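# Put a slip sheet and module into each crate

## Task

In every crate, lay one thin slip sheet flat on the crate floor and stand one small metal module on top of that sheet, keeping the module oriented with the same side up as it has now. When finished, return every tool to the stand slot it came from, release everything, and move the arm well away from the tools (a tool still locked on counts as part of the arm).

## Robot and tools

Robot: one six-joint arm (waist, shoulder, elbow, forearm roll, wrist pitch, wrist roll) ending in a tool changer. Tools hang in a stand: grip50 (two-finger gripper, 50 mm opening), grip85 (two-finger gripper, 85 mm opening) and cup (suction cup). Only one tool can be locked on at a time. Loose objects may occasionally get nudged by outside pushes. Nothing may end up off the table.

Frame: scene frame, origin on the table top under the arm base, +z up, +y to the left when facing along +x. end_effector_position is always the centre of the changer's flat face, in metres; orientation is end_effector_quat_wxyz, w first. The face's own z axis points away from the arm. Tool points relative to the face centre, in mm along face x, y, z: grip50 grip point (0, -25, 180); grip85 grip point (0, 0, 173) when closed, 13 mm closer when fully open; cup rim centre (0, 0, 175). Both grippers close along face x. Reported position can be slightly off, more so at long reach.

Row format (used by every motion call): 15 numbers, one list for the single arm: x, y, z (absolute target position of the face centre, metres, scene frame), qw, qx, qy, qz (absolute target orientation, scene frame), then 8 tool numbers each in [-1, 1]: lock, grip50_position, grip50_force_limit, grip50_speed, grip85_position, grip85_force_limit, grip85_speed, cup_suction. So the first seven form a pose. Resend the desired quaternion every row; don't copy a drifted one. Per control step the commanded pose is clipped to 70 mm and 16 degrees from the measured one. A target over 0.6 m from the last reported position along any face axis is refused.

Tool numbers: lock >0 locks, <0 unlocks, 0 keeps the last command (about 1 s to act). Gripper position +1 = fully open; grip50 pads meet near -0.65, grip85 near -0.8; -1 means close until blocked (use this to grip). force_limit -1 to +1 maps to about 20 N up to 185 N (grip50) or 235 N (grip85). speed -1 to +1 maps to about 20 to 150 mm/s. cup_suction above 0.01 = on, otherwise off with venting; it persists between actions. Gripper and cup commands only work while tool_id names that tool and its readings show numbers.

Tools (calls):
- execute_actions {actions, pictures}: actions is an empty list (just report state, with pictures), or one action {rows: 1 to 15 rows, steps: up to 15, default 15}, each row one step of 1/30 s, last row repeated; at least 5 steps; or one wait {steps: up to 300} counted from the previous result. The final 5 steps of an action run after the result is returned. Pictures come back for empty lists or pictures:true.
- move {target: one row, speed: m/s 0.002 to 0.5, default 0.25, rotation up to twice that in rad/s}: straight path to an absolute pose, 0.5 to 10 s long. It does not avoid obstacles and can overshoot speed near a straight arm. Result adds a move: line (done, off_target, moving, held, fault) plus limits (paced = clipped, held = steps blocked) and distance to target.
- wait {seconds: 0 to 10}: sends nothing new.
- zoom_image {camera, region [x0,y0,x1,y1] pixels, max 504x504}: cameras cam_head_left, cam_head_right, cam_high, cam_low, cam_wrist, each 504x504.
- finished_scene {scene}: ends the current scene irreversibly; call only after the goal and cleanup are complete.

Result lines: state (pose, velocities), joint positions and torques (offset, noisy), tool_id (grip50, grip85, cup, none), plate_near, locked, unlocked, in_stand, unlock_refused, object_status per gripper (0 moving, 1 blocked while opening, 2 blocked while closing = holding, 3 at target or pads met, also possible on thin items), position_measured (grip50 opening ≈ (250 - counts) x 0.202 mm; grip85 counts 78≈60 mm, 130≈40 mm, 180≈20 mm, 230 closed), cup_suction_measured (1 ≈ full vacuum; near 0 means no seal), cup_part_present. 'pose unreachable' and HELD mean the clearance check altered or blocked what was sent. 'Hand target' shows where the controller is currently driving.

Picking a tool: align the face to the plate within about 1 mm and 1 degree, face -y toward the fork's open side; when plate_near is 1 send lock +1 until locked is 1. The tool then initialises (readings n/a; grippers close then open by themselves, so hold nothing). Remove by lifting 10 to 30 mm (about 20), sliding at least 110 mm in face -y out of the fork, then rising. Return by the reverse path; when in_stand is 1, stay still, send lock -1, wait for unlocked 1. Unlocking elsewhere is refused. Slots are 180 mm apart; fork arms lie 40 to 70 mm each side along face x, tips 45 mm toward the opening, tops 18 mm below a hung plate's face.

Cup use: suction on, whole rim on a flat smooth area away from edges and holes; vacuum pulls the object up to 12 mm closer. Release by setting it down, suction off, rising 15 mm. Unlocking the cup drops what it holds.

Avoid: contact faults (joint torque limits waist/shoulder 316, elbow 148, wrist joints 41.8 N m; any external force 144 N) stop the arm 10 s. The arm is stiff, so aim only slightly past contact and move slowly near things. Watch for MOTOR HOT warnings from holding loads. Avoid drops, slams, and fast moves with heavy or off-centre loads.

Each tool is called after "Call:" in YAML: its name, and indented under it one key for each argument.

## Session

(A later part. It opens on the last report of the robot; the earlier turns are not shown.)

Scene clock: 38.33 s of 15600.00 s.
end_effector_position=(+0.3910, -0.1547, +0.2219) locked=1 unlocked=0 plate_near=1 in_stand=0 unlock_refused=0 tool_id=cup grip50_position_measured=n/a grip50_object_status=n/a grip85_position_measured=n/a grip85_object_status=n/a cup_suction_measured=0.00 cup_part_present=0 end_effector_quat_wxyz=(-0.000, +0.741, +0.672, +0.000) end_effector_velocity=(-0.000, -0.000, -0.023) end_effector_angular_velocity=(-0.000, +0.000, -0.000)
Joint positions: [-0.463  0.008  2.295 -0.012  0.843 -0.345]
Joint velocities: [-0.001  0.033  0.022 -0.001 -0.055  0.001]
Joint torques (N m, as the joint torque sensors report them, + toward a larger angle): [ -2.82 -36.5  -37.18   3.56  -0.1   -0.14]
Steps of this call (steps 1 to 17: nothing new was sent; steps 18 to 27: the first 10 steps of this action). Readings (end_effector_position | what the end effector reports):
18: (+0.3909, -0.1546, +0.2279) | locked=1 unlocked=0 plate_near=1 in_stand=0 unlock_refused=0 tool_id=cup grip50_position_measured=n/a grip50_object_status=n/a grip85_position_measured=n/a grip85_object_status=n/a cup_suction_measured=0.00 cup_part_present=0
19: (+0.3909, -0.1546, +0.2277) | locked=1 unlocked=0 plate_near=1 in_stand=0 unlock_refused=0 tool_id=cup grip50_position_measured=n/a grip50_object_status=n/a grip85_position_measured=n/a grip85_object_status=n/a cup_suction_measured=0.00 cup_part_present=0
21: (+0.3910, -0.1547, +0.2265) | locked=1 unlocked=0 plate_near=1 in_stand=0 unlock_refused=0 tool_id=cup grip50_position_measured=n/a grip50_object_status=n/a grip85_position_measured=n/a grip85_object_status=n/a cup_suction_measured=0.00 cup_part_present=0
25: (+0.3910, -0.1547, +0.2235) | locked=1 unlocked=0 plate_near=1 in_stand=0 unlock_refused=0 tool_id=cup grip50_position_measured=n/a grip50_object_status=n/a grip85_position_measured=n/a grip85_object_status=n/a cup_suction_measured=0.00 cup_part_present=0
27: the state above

Call:
execute_actions:
  actions:
    - {"rows": [[0.391,-0.1547,0.2195,0,0.7408,0.6717,0,0,1,0,0,1,0,0,1],[0.391,-0.1547,0.219,0,0.7408,0.6717,0,0,1,0,0,1,0,0,1],[0.391,-0.1547,0.2185,0,0.7408,0.6717,0,0,1,0,0,1,0,0,1],[0.391,-0.1547,0.218,0,0.7408,0.6717,0,0,1,0,0,1,0,0,1],[0.391,-0.1547,0.2175,0,0.7408,0.6717,0,0,1,0,0,1,0,0,1],[0.391,-0.1547,0.217,0,0.7408,0.6717,0,0,1,0,0,1,0,0,1],[0.391,-0.1547,0.2165,0,0.7408,0.6717,0,0,1,0,0,1,0,0,1],[0.391,-0.1547,0.216,0,0.7408,0.6717,0,0,1,0,0,1,0,0,1]], "steps": 15}
  pictures: true

Scene clock: 38.87 s of 15600.00 s.
end_effector_position=(+0.3910, -0.1547, +0.2164) locked=1 unlocked=0 plate_near=1 in_stand=0 unlock_refused=0 tool_id=cup grip50_position_measured=n/a grip50_object_status=n/a grip85_position_measured=n/a grip85_object_status=n/a cup_suction_measured=0.00 cup_part_present=0 end_effector_quat_wxyz=(-0.000, +0.741, +0.672, -0.000) end_effector_velocity=(+0.000, -0.000, -0.007) end_effector_angular_velocity=(+0.000, -0.000, -0.000)
Joint positions: [-0.463  0.016  2.3   -0.012  0.83  -0.345]
Joint velocities: [-0.     0.011  0.006 -0.    -0.017  0.   ]
Joint torques (N m, as the joint torque sensors report them, + toward a larger angle): [ -3.47 -39.68 -36.92   3.59   0.1    0.06]
Off your previous action's commanded pose: 0.000 m, 0 deg at its last step (step 5 of this call).
Steps of this call (steps 1 to 5: the last 5 steps of your previous action; step 6: nothing new was sent; steps 7 to 16: the first 10 steps of this action). Readings (end_effector_position | what the end effector reports):
7: (+0.3910, -0.1547, +0.2200) | locked=1 unlocked=0 plate_near=1 in_stand=0 unlock_refused=0 tool_id=cup grip50_position_measured=n/a grip50_object_status=n/a grip85_position_measured=n/a grip85_object_status=n/a cup_suction_measured=0.00 cup_part_present=0
8: (+0.3910, -0.1547, +0.2198) | locked=1 unlocked=0 plate_near=1 in_stand=0 unlock_refused=0 tool_id=cup grip50_position_measured=n/a grip50_object_status=n/a grip85_position_measured=n/a grip85_object_status=n/a cup_suction_measured=0.00 cup_part_present=0
10: (+0.3910, -0.1547, +0.2191) | locked=1 unlocked=0 plate_near=1 in_stand=0 unlock_refused=0 tool_id=cup grip50_position_measured=n/a grip50_object_status=n/a grip85_position_measured=n/a grip85_object_status=n/a cup_suction_measured=0.00 cup_part_present=0
14: (+0.3910, -0.1547, +0.2172) | locked=1 unlocked=0 plate_near=1 in_stand=0 unlock_refused=0 tool_id=cup grip50_position_measured=n/a grip50_object_status=n/a grip85_position_measured=n/a grip85_object_status=n/a cup_suction_measured=0.00 cup_part_present=0
16: the state above

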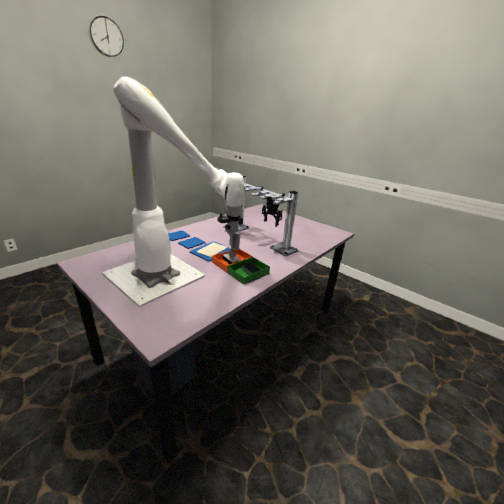

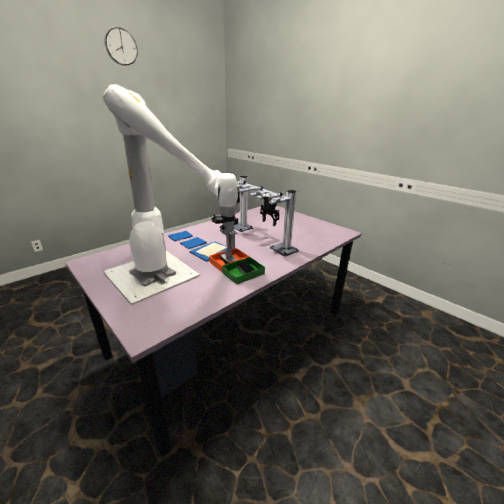

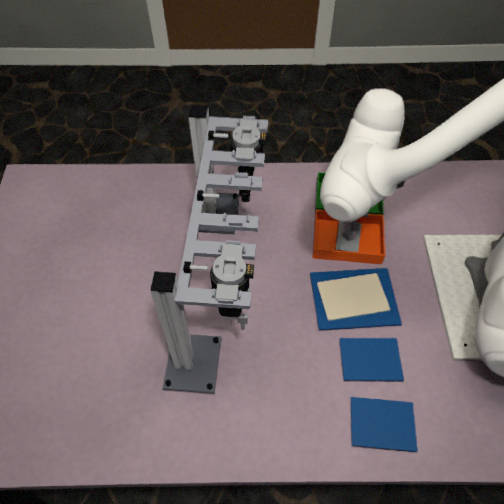

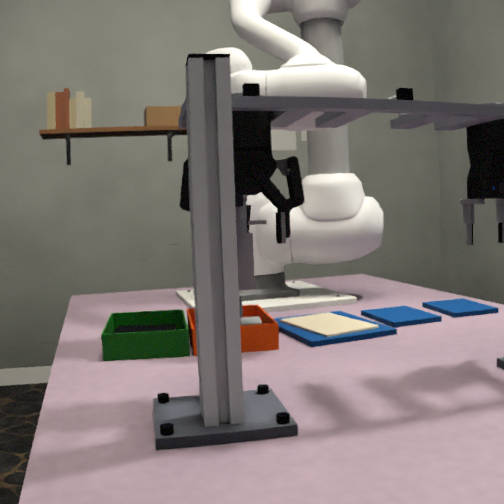

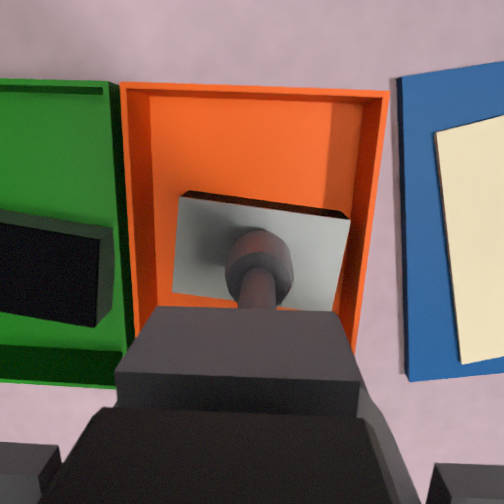

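Call:
execute_actions:
  actions:
    - {"rows": [[0.391,-0.1547,0.2155,0,0.7408,0.6717,0,0,1,0,0,1,0,0,1],[0.391,-0.1547,0.215,0,0.7408,0.6717,0,0,1,0,0,1,0,0,1],[0.391,-0.1547,0.2145,0,0.7408,0.6717,0,0,1,0,0,1,0,0,1],[0.391,-0.1547,0.214,0,0.7408,0.6717,0,0,1,0,0,1,0,0,1],[0.391,-0.1547,0.2135,0,0.7408,0.6717,0,0,1,0,0,1,0,0,1],[0.391,-0.1547,0.213,0,0.7408,0.6717,0,0,1,0,0,1,0,0,1],[0.391,-0.1547,0.2125,0,0.7408,0.6717,0,0,1,0,0,1,0,0,1],[0.391,-0.1547,0.212,0,0.7408,0.6717,0,0,1,0,0,1,0,0,1],[0.391,-0.1547,0.2115,0,0.7408,0.6717,0,0,1,0,0,1,0,0,1],[0.391,-0.1547,0.211,0,0.7408,0.6717,0,0,1,0,0,1,0,0,1]], "steps": 15}

Scene clock: 39.57 s of 15600.00 s.
end_effector_position=(+0.3910, -0.1547, +0.2122) locked=1 unlocked=0 plate_near=1 in_stand=0 unlock_refused=0 tool_id=cup grip50_position_measured=n/a grip50_object_status=n/a grip85_position_measured=n/a grip85_object_status=n/a cup_suction_measured=0.00 cup_part_present=0 end_effector_quat_wxyz=(-0.000, +0.741, +0.672, +0.000) end_effector_velocity=(-0.000, -0.000, -0.015) end_effector_angular_velocity=(+0.001, +0.001, +0.000)
Joint positions: [-0.463  0.022  2.304 -0.012  0.82  -0.345]
Joint velocities: [-0.     0.023  0.014 -0.    -0.035 -0.   ]
Joint torques (N m, as the joint torque sensors report them, + toward a larger angle): [ -3.27 -35.96 -36.99   3.5    0.14   0.06]
Off your previous action's commanded pose: 0.000 m, 0 deg at its last step (step 5 of this call).
Steps of this call (steps 1 to 5: the last 5 steps of your previous action; steps 6 to 11: nothing new was sent; steps 12 to 21: the first 10 steps of this action). Readings (end_effector_position | what the end effector reports):
12: (+0.3910, -0.1547, +0.2160) | locked=1 unlocked=0 plate_near=1 in_stand=0 unlock_refused=0 tool_id=cup grip50_position_measured=n/a grip50_object_status=n/a grip85_position_measured=n/a grip85_object_status=n/a cup_suction_measured=0.00 cup_part_present=0
13: (+0.3910, -0.1547, +0.2158) | locked=1 unlocked=0 plate_near=1 in_stand=0 unlock_refused=0 tool_id=cup grip50_position_measured=n/a grip50_object_status=n/a grip85_position_measured=n/a grip85_object_status=n/a cup_suction_measured=0.00 cup_part_present=0
15: (+0.3910, -0.1547, +0.2151) | locked=1 unlocked=0 plate_near=1 in_stand=0 unlock_refused=0 tool_id=cup grip50_position_measured=n/a grip50_object_status=n/a grip85_position_measured=n/a grip85_object_status=n/a cup_suction_measured=0.00 cup_part_present=0
19: (+0.3910, -0.1547, +0.2132) | locked=1 unlocked=0 plate_near=1 in_stand=0 unlock_refused=0 tool_id=cup grip50_position_measured=n/a grip50_object_status=n/a grip85_position_measured=n/a grip85_object_status=n/a cup_suction_measured=0.00 cup_part_present=0
21: the state above

Call:
execute_actions:
  actions:
    - {"rows": [[0.391,-0.1547,0.2105,0,0.7408,0.6717,0,0,1,0,0,1,0,0,1],[0.391,-0.1547,0.210,0,0.7408,0.6717,0,0,1,0,0,1,0,0,1],[0.391,-0.1547,0.2095,0,0.7408,0.6717,0,0,1,0,0,1,0,0,1],[0.391,-0.1547,0.209,0,0.7408,0.6717,0,0,1,0,0,1,0,0,1],[0.391,-0.1547,0.2085,0,0.7408,0.6717,0,0,1,0,0,1,0,0,1],[0.391,-0.1547,0.208,0,0.7408,0.6717,0,0,1,0,0,1,0,0,1],[0.391,-0.1547,0.2075,0,0.7408,0.6717,0,0,1,0,0,1,0,0,1],[0.391,-0.1547,0.207,0,0.7408,0.6717,0,0,1,0,0,1,0,0,1]], "steps": 15}
  pictures: true

Scene clock: 40.17 s of 15600.00 s.
end_effector_position=(+0.3910, -0.1547, +0.2074) locked=1 unlocked=0 plate_near=1 in_stand=0 unlock_refused=0 tool_id=cup grip50_position_measured=n/a grip50_object_status=n/a grip85_position_measured=n/a grip85_object_status=n/a cup_suction_measured=0.48 cup_part_present=0 end_effector_quat_wxyz=(-0.000, +0.741, +0.672, -0.000) end_effector_velocity=(+0.001, -0.000, -0.006) end_effector_angular_velocity=(-0.003, -0.003, +0.002)
Joint positions: [-0.463  0.029  2.308 -0.012  0.808 -0.344]
Joint velocities: [ 0.     0.01   0.006 -0.002 -0.019 -0.   ]
Joint torques (N m, as the joint torque sensors report them, + toward a larger angle): [ -2.95 -39.13 -36.38   3.4   -0.03  -0.08]
Off your previous action's commanded pose: 0.000 m, 0 deg at its last step (step 5 of this call).
Steps of this call (steps 1 to 5: the last 5 steps of your previous action; steps 6 to 8: nothing new was sent; steps 9 to 18: the first 10 steps of this action). Readings (end_effector_position | what the end effector reports):
9: (+0.3910, -0.1547, +0.2110) | locked=1 unlocked=0 plate_near=1 in_stand=0 unlock_refused=0 tool_id=cup grip50_position_measured=n/a grip50_object_status=n/a grip85_position_measured=n/a grip85_object_status=n/a cup_suction_measured=0.00 cup_part_present=0
10: (+0.3910, -0.1547, +0.2108) | locked=1 unlocked=0 plate_near=1 in_stand=0 unlock_refused=0 tool_id=cup grip50_position_measured=n/a grip50_object_status=n/a grip85_position_measured=n/a grip85_object_status=n/a cup_suction_measured=0.00 cup_part_present=0
12: (+0.3910, -0.1547, +0.2101) | locked=1 unlocked=0 plate_near=1 in_stand=0 unlock_refused=0 tool_id=cup grip50_position_measured=n/a grip50_object_status=n/a grip85_position_measured=n/a grip85_object_status=n/a cup_suction_measured=0.00 cup_part_present=0
16: (+0.3910, -0.1547, +0.2082) | locked=1 unlocked=0 plate_near=1 in_stand=0 unlock_refused=0 tool_id=cup grip50_position_measured=n/a grip50_object_status=n/a grip85_position_measured=n/a grip85_object_status=n/a cup_suction_measured=0.24 cup_part_present=0
18: the state above

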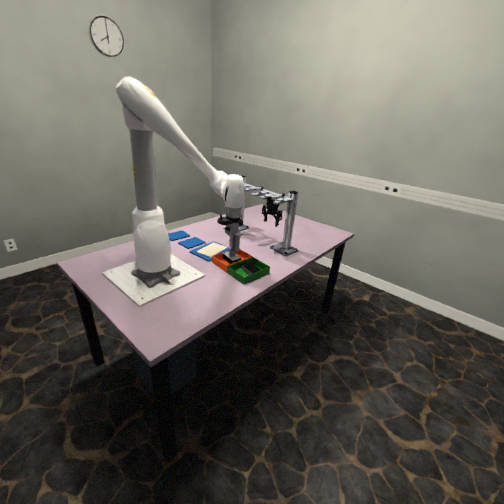

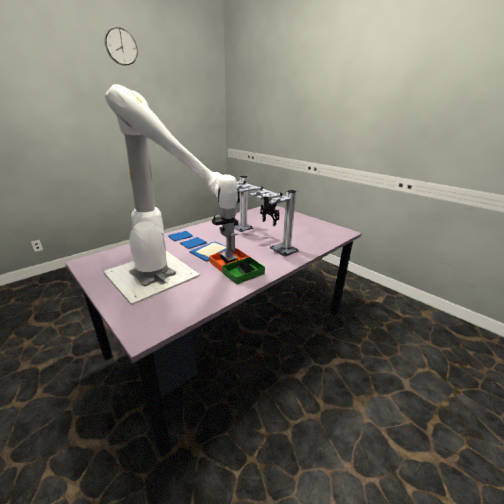

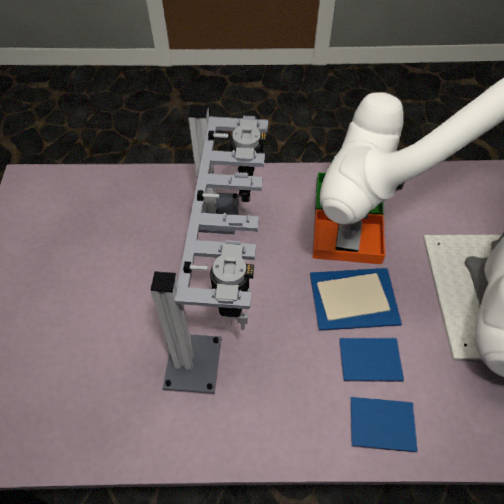

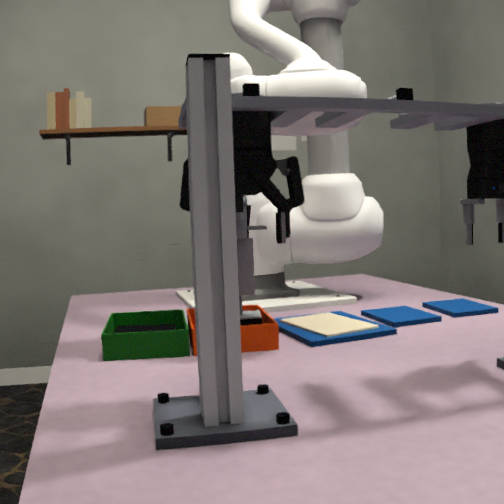

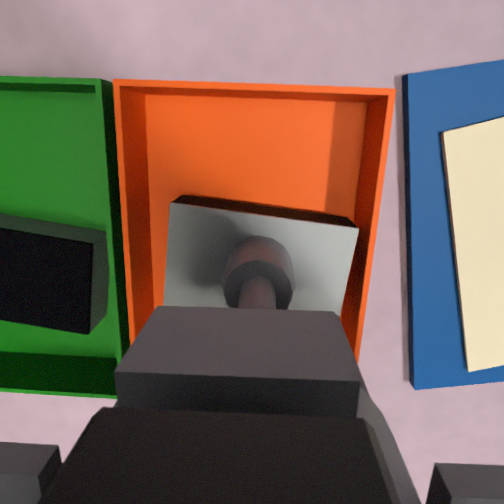

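Call:
move:
  target: [0.391, -0.1547, 0.27, 0, 0.7408, 0.6717, 0, 0, 1, 0, 0, 1, 0, 0, 1]
  speed: 0.06

Scene clock: 43.97 s of 15600.00 s.
end_effector_position=(+0.3910, -0.1548, +0.2700) locked=1 unlocked=0 plate_near=1 in_stand=0 unlock_refused=0 tool_id=cup grip50_position_measured=n/a grip50_object_status=n/a grip85_position_measured=n/a grip85_object_status=n/a cup_suction_measured=0.99 cup_part_present=1 end_effector_quat_wxyz=(+0.000, +0.741, +0.672, -0.000) end_effector_velocity=(-0.000, +0.000, +0.001) end_effector_angular_velocity=(+0.000, +0.001, +0.000)
Joint positions: [-0.462 -0.055  2.245 -0.011  0.955 -0.345]
Joint velocities: [ 0.    -0.001 -0.001 -0.     0.003  0.   ]
Joint torques (N m, as the joint torque sensors report them, + toward a larger angle): [ -4.06 -32.43 -40.83   3.86   0.18   0.04]
Hand target: +0.391, -0.155, +0.270; +0.000, +0.741, +0.672, -0.000
Off your previous action's commanded pose: 0.000 m, 0 deg at its last step (step 5 of this call).
Off the commanded pose: 0.000 m, 0 deg.
Kept back: nothing.
move: done

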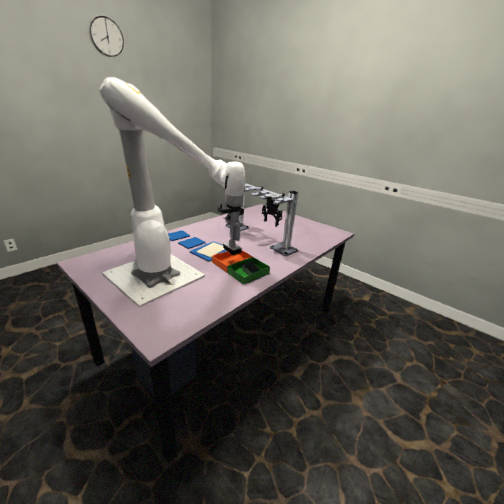

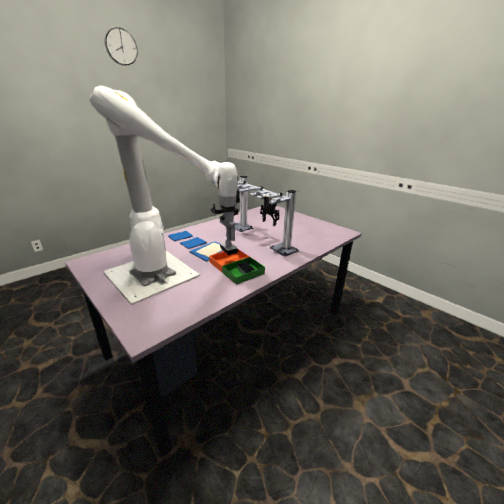

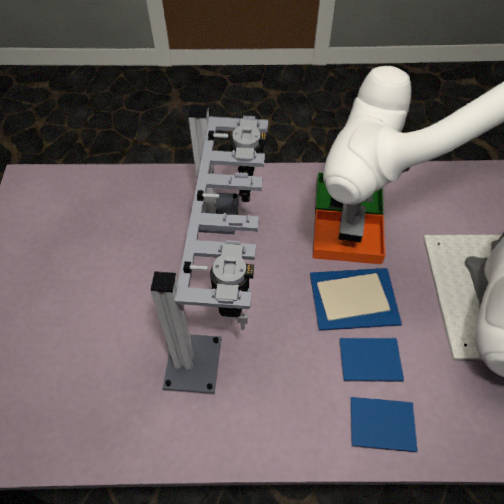

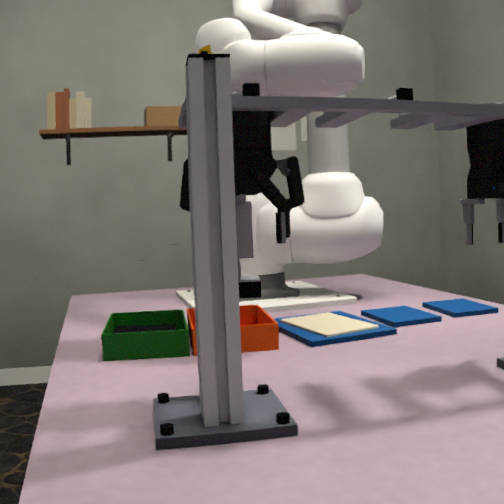

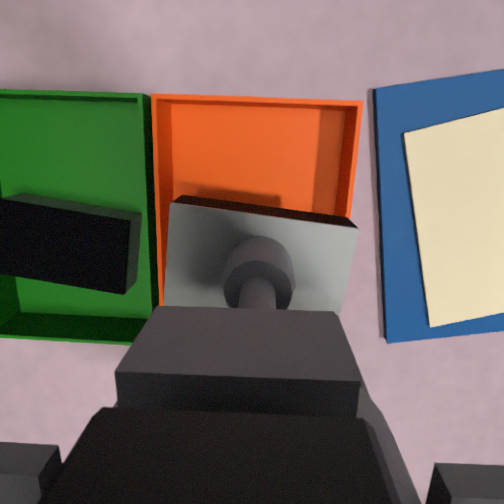

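Call:
move:
  target: [0.378, 0.182, 0.28, 0, 0.7071, 0.7071, 0, 0, 1, 0, 0, 1, 0, 0, 1]
  speed: 0.2

Scene clock: 49.27 s of 15600.00 s.
end_effector_position=(+0.3786, +0.1825, +0.2800) locked=1 unlocked=0 plate_near=1 in_stand=0 unlock_refused=0 tool_id=cup grip50_position_measured=n/a grip50_object_status=n/a grip85_position_measured=n/a grip85_object_status=n/a cup_suction_measured=0.99 cup_part_present=1 end_effector_quat_wxyz=(+0.000, +0.707, +0.707, +0.000) end_effector_velocity=(+0.000, +0.001, +0.000) end_effector_angular_velocity=(-0.000, -0.000, +0.000)
Joint positions: [ 0.358 -0.061  2.233 -0.004  0.977  0.373]
Joint velocities: [ 0.002  0.001 -0.001 -0.    -0.     0.002]
Joint torques (N m, as the joint torque sensors report them, + toward a larger angle): [ -3.95 -32.76 -41.88   3.88  -0.08   0.02]
Hand target: +0.379, +0.183, +0.280; +0.000, +0.707, +0.707, +0.000
Off the commanded pose: 0.001 m, 0 deg.
Kept back: nothing.
move: done

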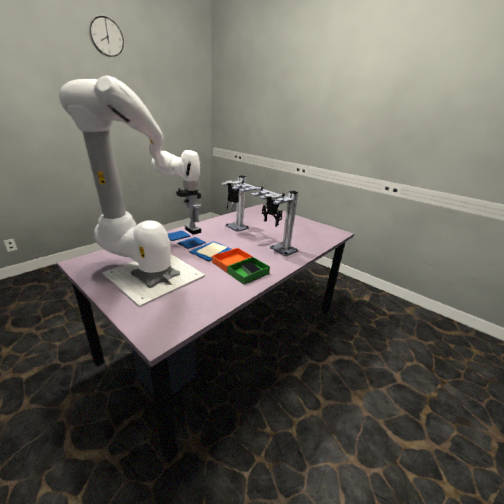

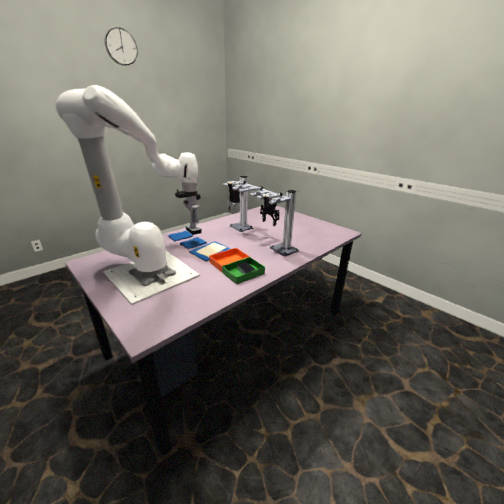

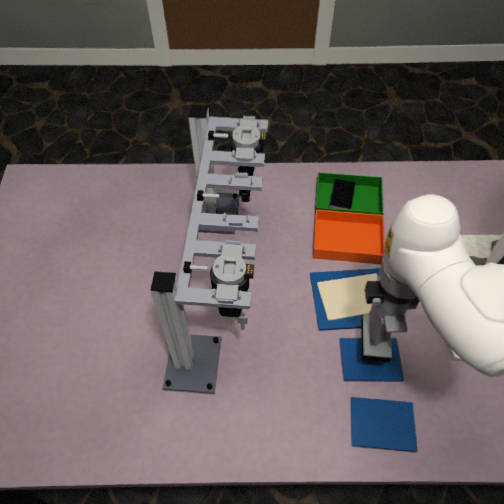

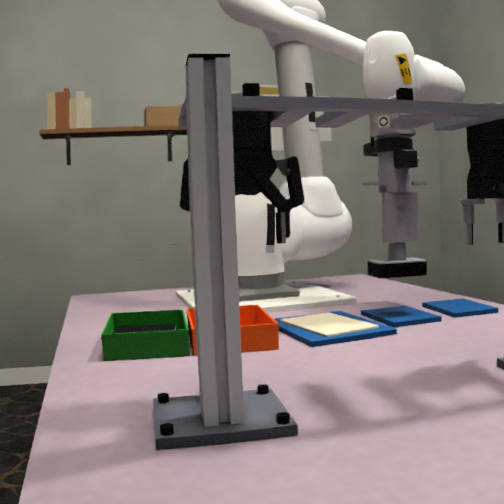

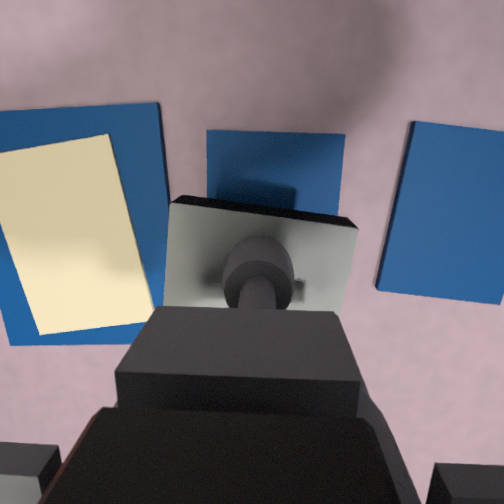

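Call:
move:
  target: [0.372, 0.192, 0.208, 0, 0.7071, 0.7071, 0, 0, 1, 0, 0, 1, 0, 0, 1]
  speed: 0.1

Call:
zoom_image:
  camera: "cam_low"
  region: [340, 250, 460, 340]

Scene clock: 51.03 s of 15600.00 s.
end_effector_position=(+0.3719, +0.1920, +0.2080) locked=1 unlocked=0 plate_near=1 in_stand=0 unlock_refused=0 tool_id=cup grip50_position_measured=n/a grip50_object_status=n/a grip85_position_measured=n/a grip85_object_status=n/a cup_suction_measured=0.99 cup_part_present=1 end_effector_quat_wxyz=(-0.000, +0.707, +0.707, +0.000) end_effector_velocity=(-0.000, +0.000, -0.001) end_effector_angular_velocity=(-0.001, +0.002, +0.001)
Joint positions: [ 0.384  0.031  2.309 -0.004  0.81   0.4  ]
Joint velocities: [ 0.     0.001  0.001  0.    -0.    -0.001]
Joint torques (N m, as the joint torque sensors report them, + toward a larger angle): [ -3.61 -36.97 -36.49   3.37  -0.13  -0.1 ]
Hand target: +0.372, +0.192, +0.208; -0.000, +0.707, +0.707, +0.000
Off the commanded pose: 0.000 m, 0 deg.
Kept back: nothing.
move: done

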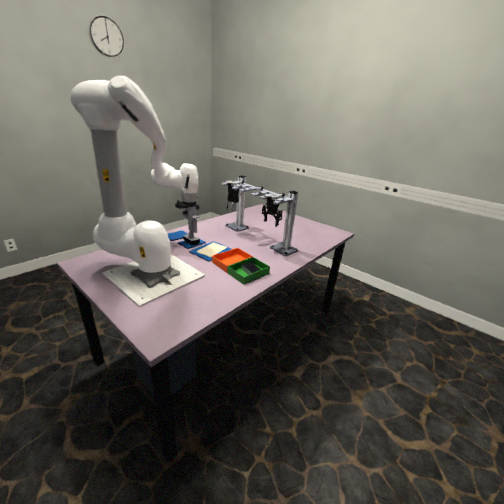

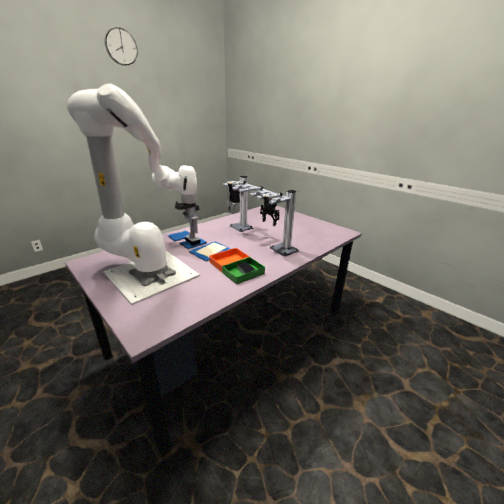

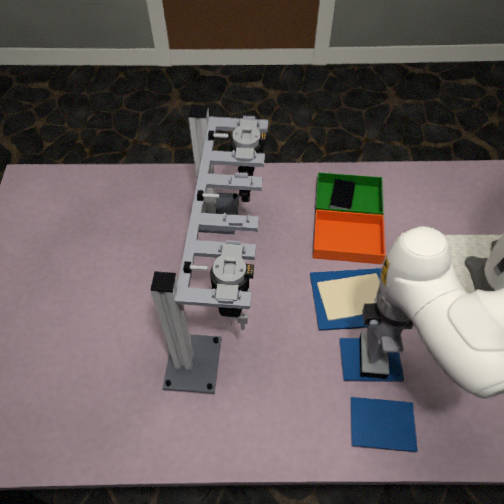

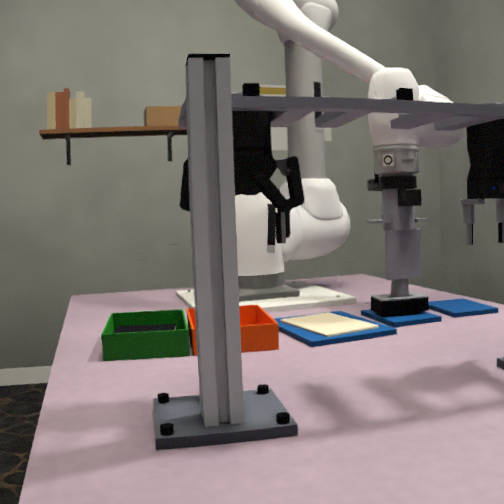

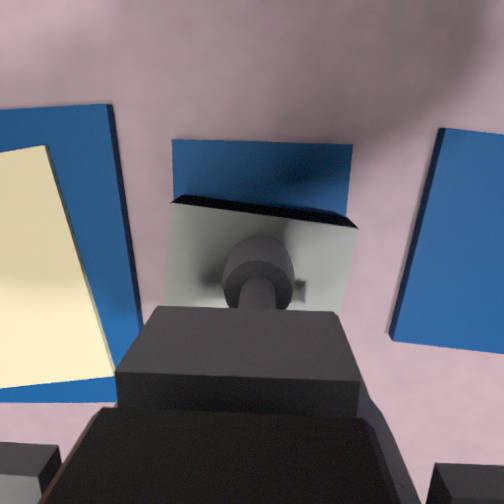

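Region (340, 250, 460, 340) of cam_low's 504x504 image, scaled by 4.200, with more detail than that image has; it fills the top 378 rows of this view, and the rest is white.

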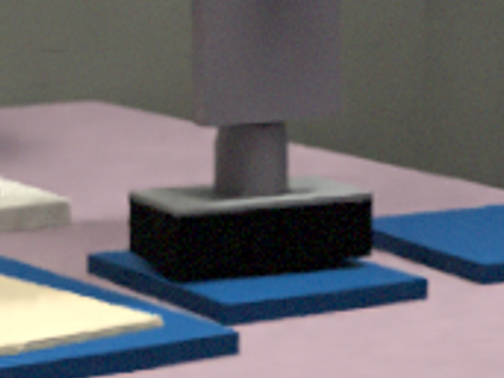

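Call:
move:
  target: [0.372, 0.192, 0.2055, 0, 0.7071, 0.7071, 0, 0, 1, 0, 0, 1, 0, 0, 1]
  speed: 0.01

Call:
zoom_image:
  camera: "cam_low"
  region: [340, 250, 460, 340]

Scene clock: 52.03 s of 15600.00 s.
end_effector_position=(+0.3720, +0.1920, +0.2055) locked=1 unlocked=0 plate_near=1 in_stand=0 unlock_refused=0 tool_id=cup grip50_position_measured=n/a grip50_object_status=n/a grip85_position_measured=n/a grip85_object_status=n/a cup_suction_measured=0.99 cup_part_present=1 end_effector_quat_wxyz=(-0.000, +0.707, +0.707, +0.000) end_effector_velocity=(-0.000, -0.000, -0.000) end_effector_angular_velocity=(-0.001, +0.002, -0.000)
Joint positions: [ 0.384  0.035  2.312 -0.004  0.804  0.4  ]
Joint velocities: [-0.     0.     0.001 -0.     0.001 -0.   ]
Joint torques (N m, as the joint torque sensors report them, + toward a larger angle): [ -4.07 -37.96 -36.45   3.42   0.13   0.  ]
Hand target: +0.372, +0.192, +0.205; -0.000, +0.707, +0.707, +0.000
Off the commanded pose: 0.000 m, 0 deg.
Kept back: nothing.
move: done

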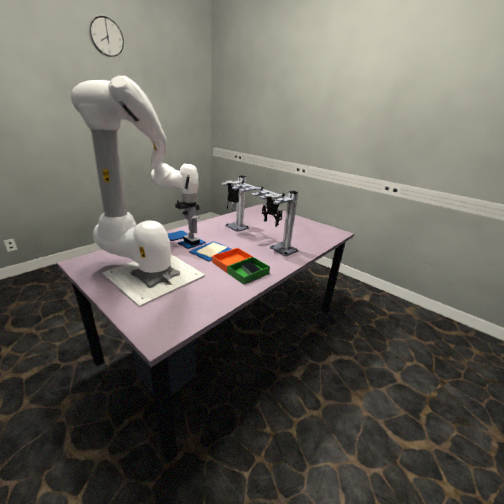

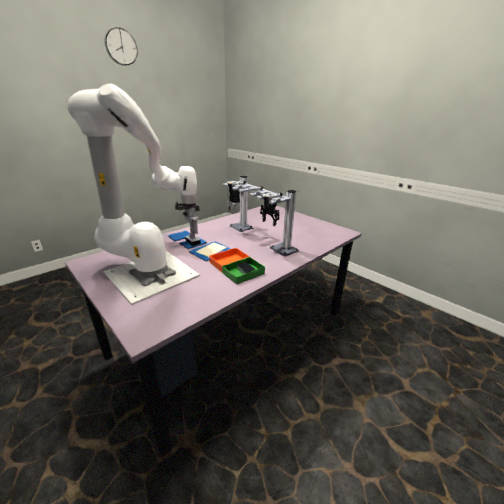

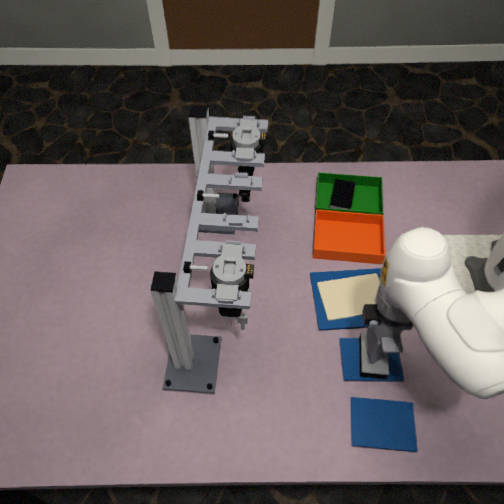

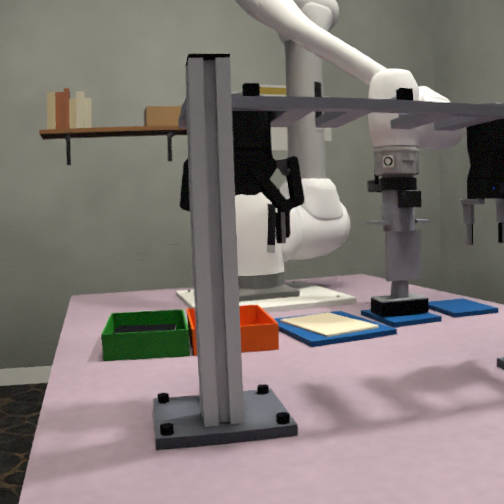

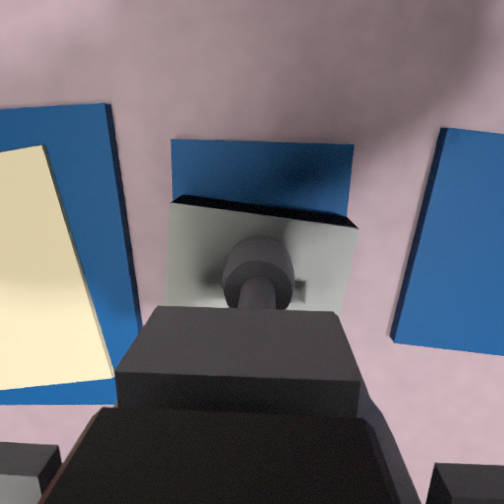

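Region (340, 250, 460, 340) of cam_low's 504x504 image, scaled by 4.200, with more detail than that image has; it fills the top 378 rows of this view, and the rest is white.

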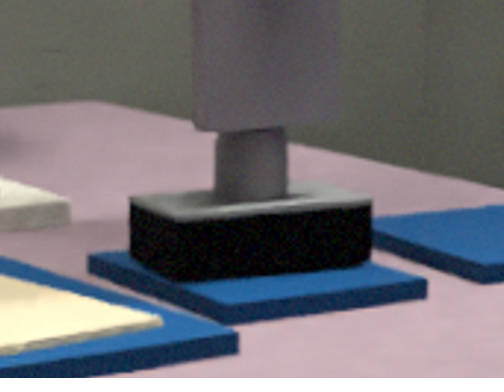

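Call:
move:
  target: [0.372, 0.192, 0.2035, 0, 0.7071, 0.7071, 0, 0, 1, 0, 0, 1, 0, 0, 1]
  speed: 0.01

Call:
zoom_image:
  camera: "cam_low"
  region: [340, 250, 460, 340]

Scene clock: 53.03 s of 15600.00 s.
end_effector_position=(+0.3720, +0.1920, +0.2035) locked=1 unlocked=0 plate_near=1 in_stand=0 unlock_refused=0 tool_id=cup grip50_position_measured=n/a grip50_object_status=n/a grip85_position_measured=n/a grip85_object_status=n/a cup_suction_measured=0.99 cup_part_present=1 end_effector_quat_wxyz=(-0.000, +0.707, +0.707, +0.000) end_effector_velocity=(-0.000, -0.000, -0.000) end_effector_angular_velocity=(-0.000, +0.001, -0.000)
Joint positions: [ 0.384  0.038  2.313 -0.004  0.799  0.4  ]
Joint velocities: [-0.     0.001  0.    -0.     0.     0.   ]
Joint torques (N m, as the joint torque sensors report them, + toward a larger angle): [ -3.46 -38.94 -36.13   3.32  -0.1   -0.09]
Hand target: +0.372, +0.192, +0.203; -0.000, +0.707, +0.707, +0.000
Off the commanded pose: 0.000 m, 0 deg.
Kept back: nothing.
move: done

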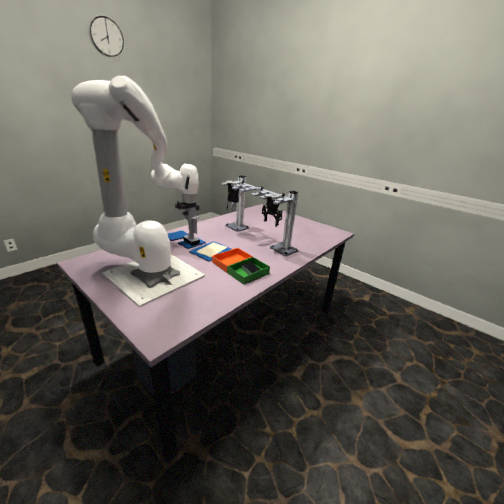

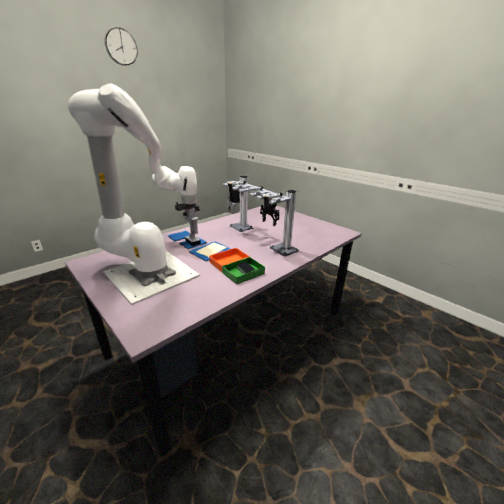

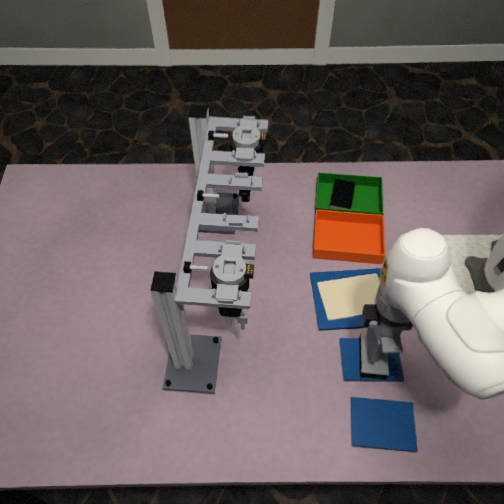

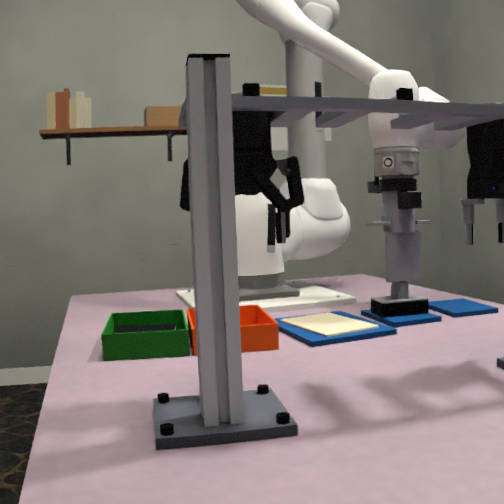

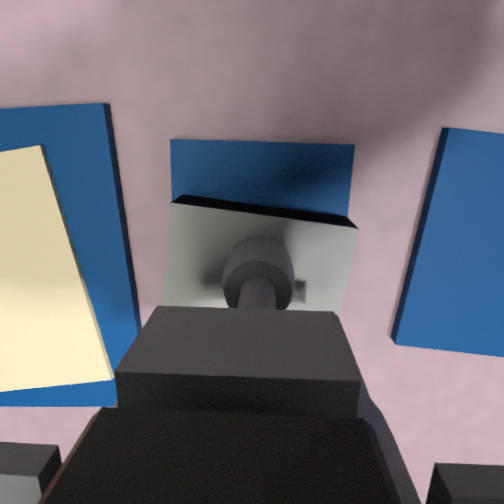

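Region (340, 250, 460, 340) of cam_low's 504x504 image, scaled by 4.200, with more detail than that image has; it fills the top 378 rows of this view, and the rest is white.

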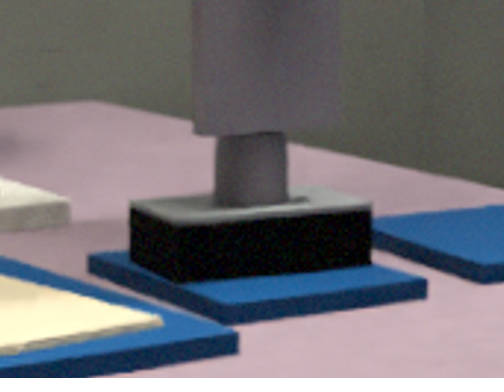

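Call:
move:
  target: [0.372, 0.192, 0.2015, 0, 0.7071, 0.7071, 0, 0, 1, 0, 0, 1, 0, 0, 1]
  speed: 0.01

Call:
zoom_image:
  camera: "cam_low"
  region: [340, 250, 460, 340]

Scene clock: 64.00 s of 15600.00 s.
end_effector_position=(+0.3724, +0.1922, +0.2026) locked=1 unlocked=0 plate_near=1 in_stand=0 unlock_refused=0 tool_id=cup grip50_position_measured=n/a grip50_object_status=n/a grip85_position_measured=n/a grip85_object_status=n/a cup_suction_measured=0.99 cup_part_present=1 end_effector_quat_wxyz=(+0.000, +0.707, +0.707, +0.000) end_effector_velocity=(+0.000, -0.000, -0.000) end_effector_angular_velocity=(-0.000, +0.001, +0.000)
Joint positions: [ 0.384  0.04   2.314 -0.004  0.796  0.4  ]
Joint velocities: [-0.  0. -0.  0.  0. -0.]
Joint torques (N m, as the joint torque sensors report them, + toward a larger angle): [ -3.87 -27.52 -29.89   3.43  -2.64  -0.02]
Hand target: +0.372, +0.192, +0.203; +0.000, +0.707, +0.707, +0.000
Off the commanded pose: 0.001 m, 0 deg.
FORCE FAULT: contact force on the arm reached its limit, and the arm stopped for 10 seconds. The contact can be on any part of the arm, not only on its tool. The arm's remaining commands of this call were not run. The arm holds still and accepts commands again. Move the arm away from the contact; if what it grips holds it there, let go first. Pushing or pulling that hard again can fault the arm again.
Kept back: nothing.
move: done

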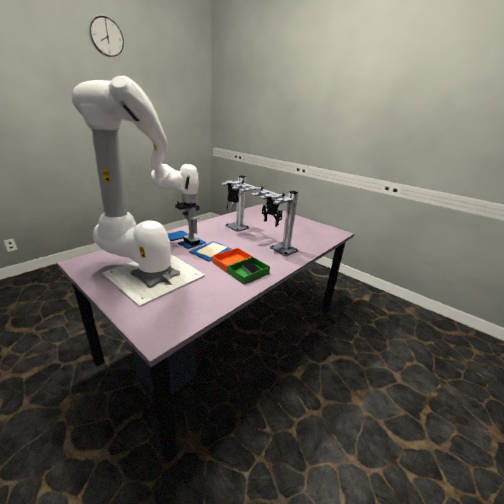

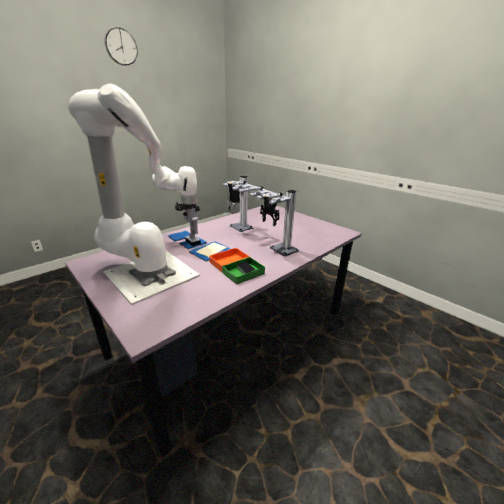

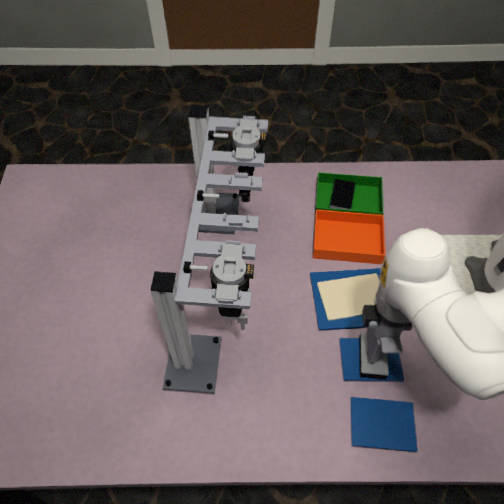

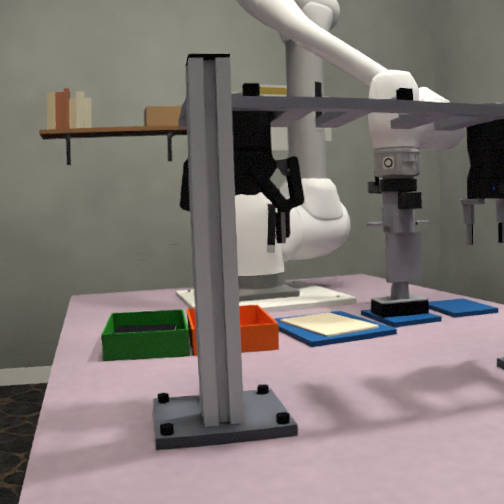

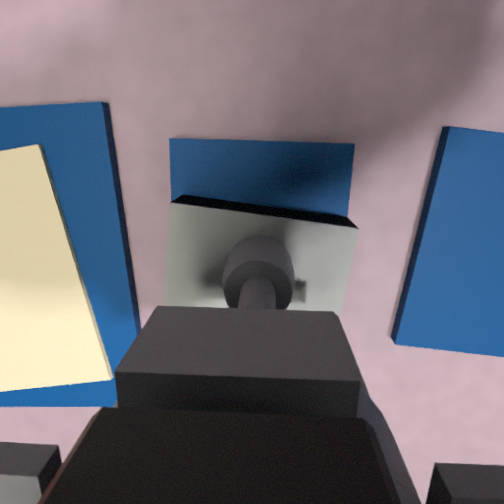

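Region (340, 250, 460, 340) of cam_low's 504x504 image, scaled by 4.200, with more detail than that image has; it fills the top 378 rows of this view, and the rest is white.

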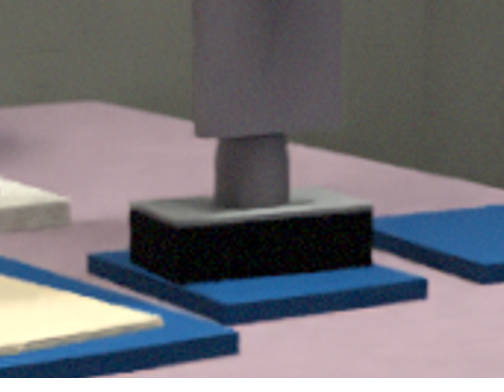

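Call:
move:
  target: [0.372, 0.192, 0.2045, 0, 0.7071, 0.7071, 0, 0, 1, 0, 0, 1, 0, 0, 0]
  speed: 0.01

Scene clock: 65.00 s of 15600.00 s.
end_effector_position=(+0.3720, +0.1920, +0.2045) locked=1 unlocked=0 plate_near=1 in_stand=0 unlock_refused=0 tool_id=cup grip50_position_measured=n/a grip50_object_status=n/a grip85_position_measured=n/a grip85_object_status=n/a cup_suction_measured=0.00 cup_part_present=0 end_effector_quat_wxyz=(+0.000, +0.707, +0.707, -0.000) end_effector_velocity=(-0.000, -0.000, +0.001) end_effector_angular_velocity=(+0.000, -0.000, -0.000)
Joint positions: [ 0.384  0.037  2.313 -0.004  0.801  0.4  ]
Joint velocities: [-0.    -0.001  0.    -0.     0.001 -0.   ]
Joint torques (N m, as the joint torque sensors report them, + toward a larger angle): [ -3.61 -32.46 -30.45   3.4    0.41  -0.07]
Hand target: +0.372, +0.192, +0.205; +0.000, +0.707, +0.707, -0.000
Off the commanded pose: 0.000 m, 0 deg.
Kept back: nothing.
move: done

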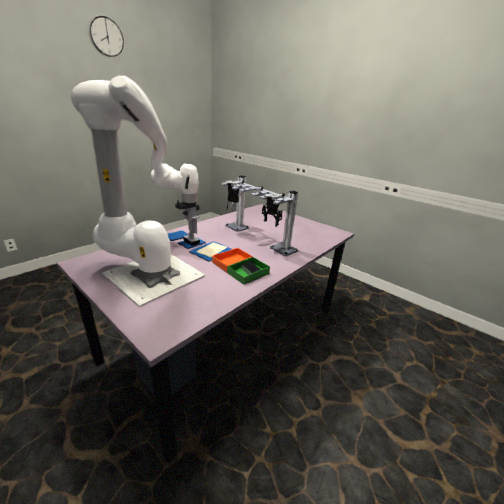

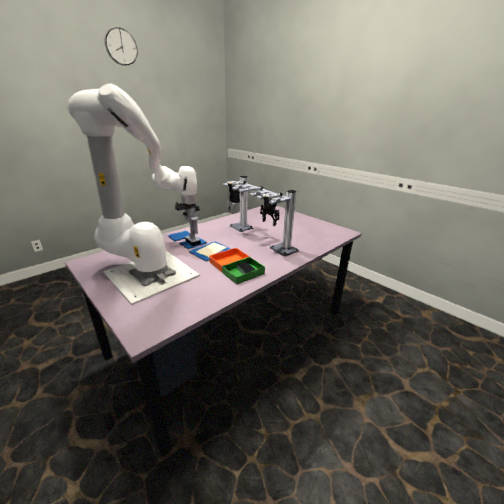

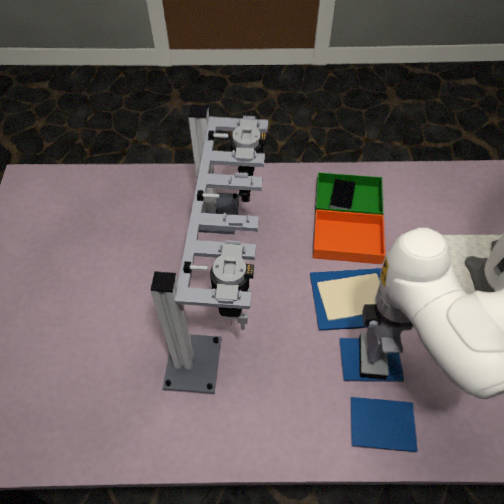

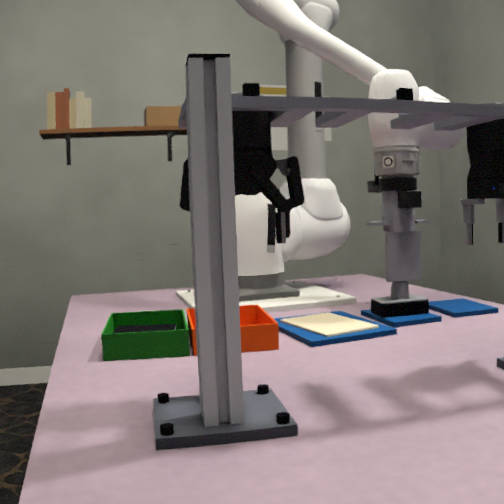

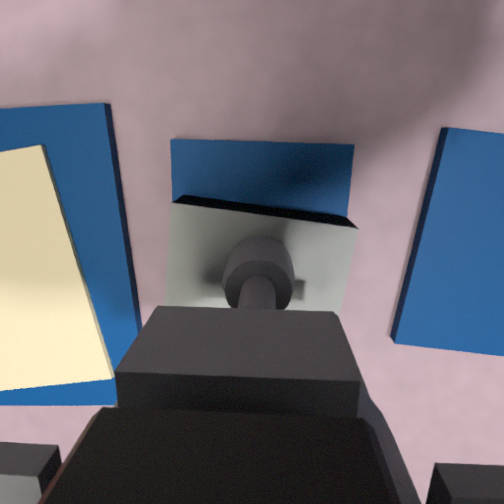

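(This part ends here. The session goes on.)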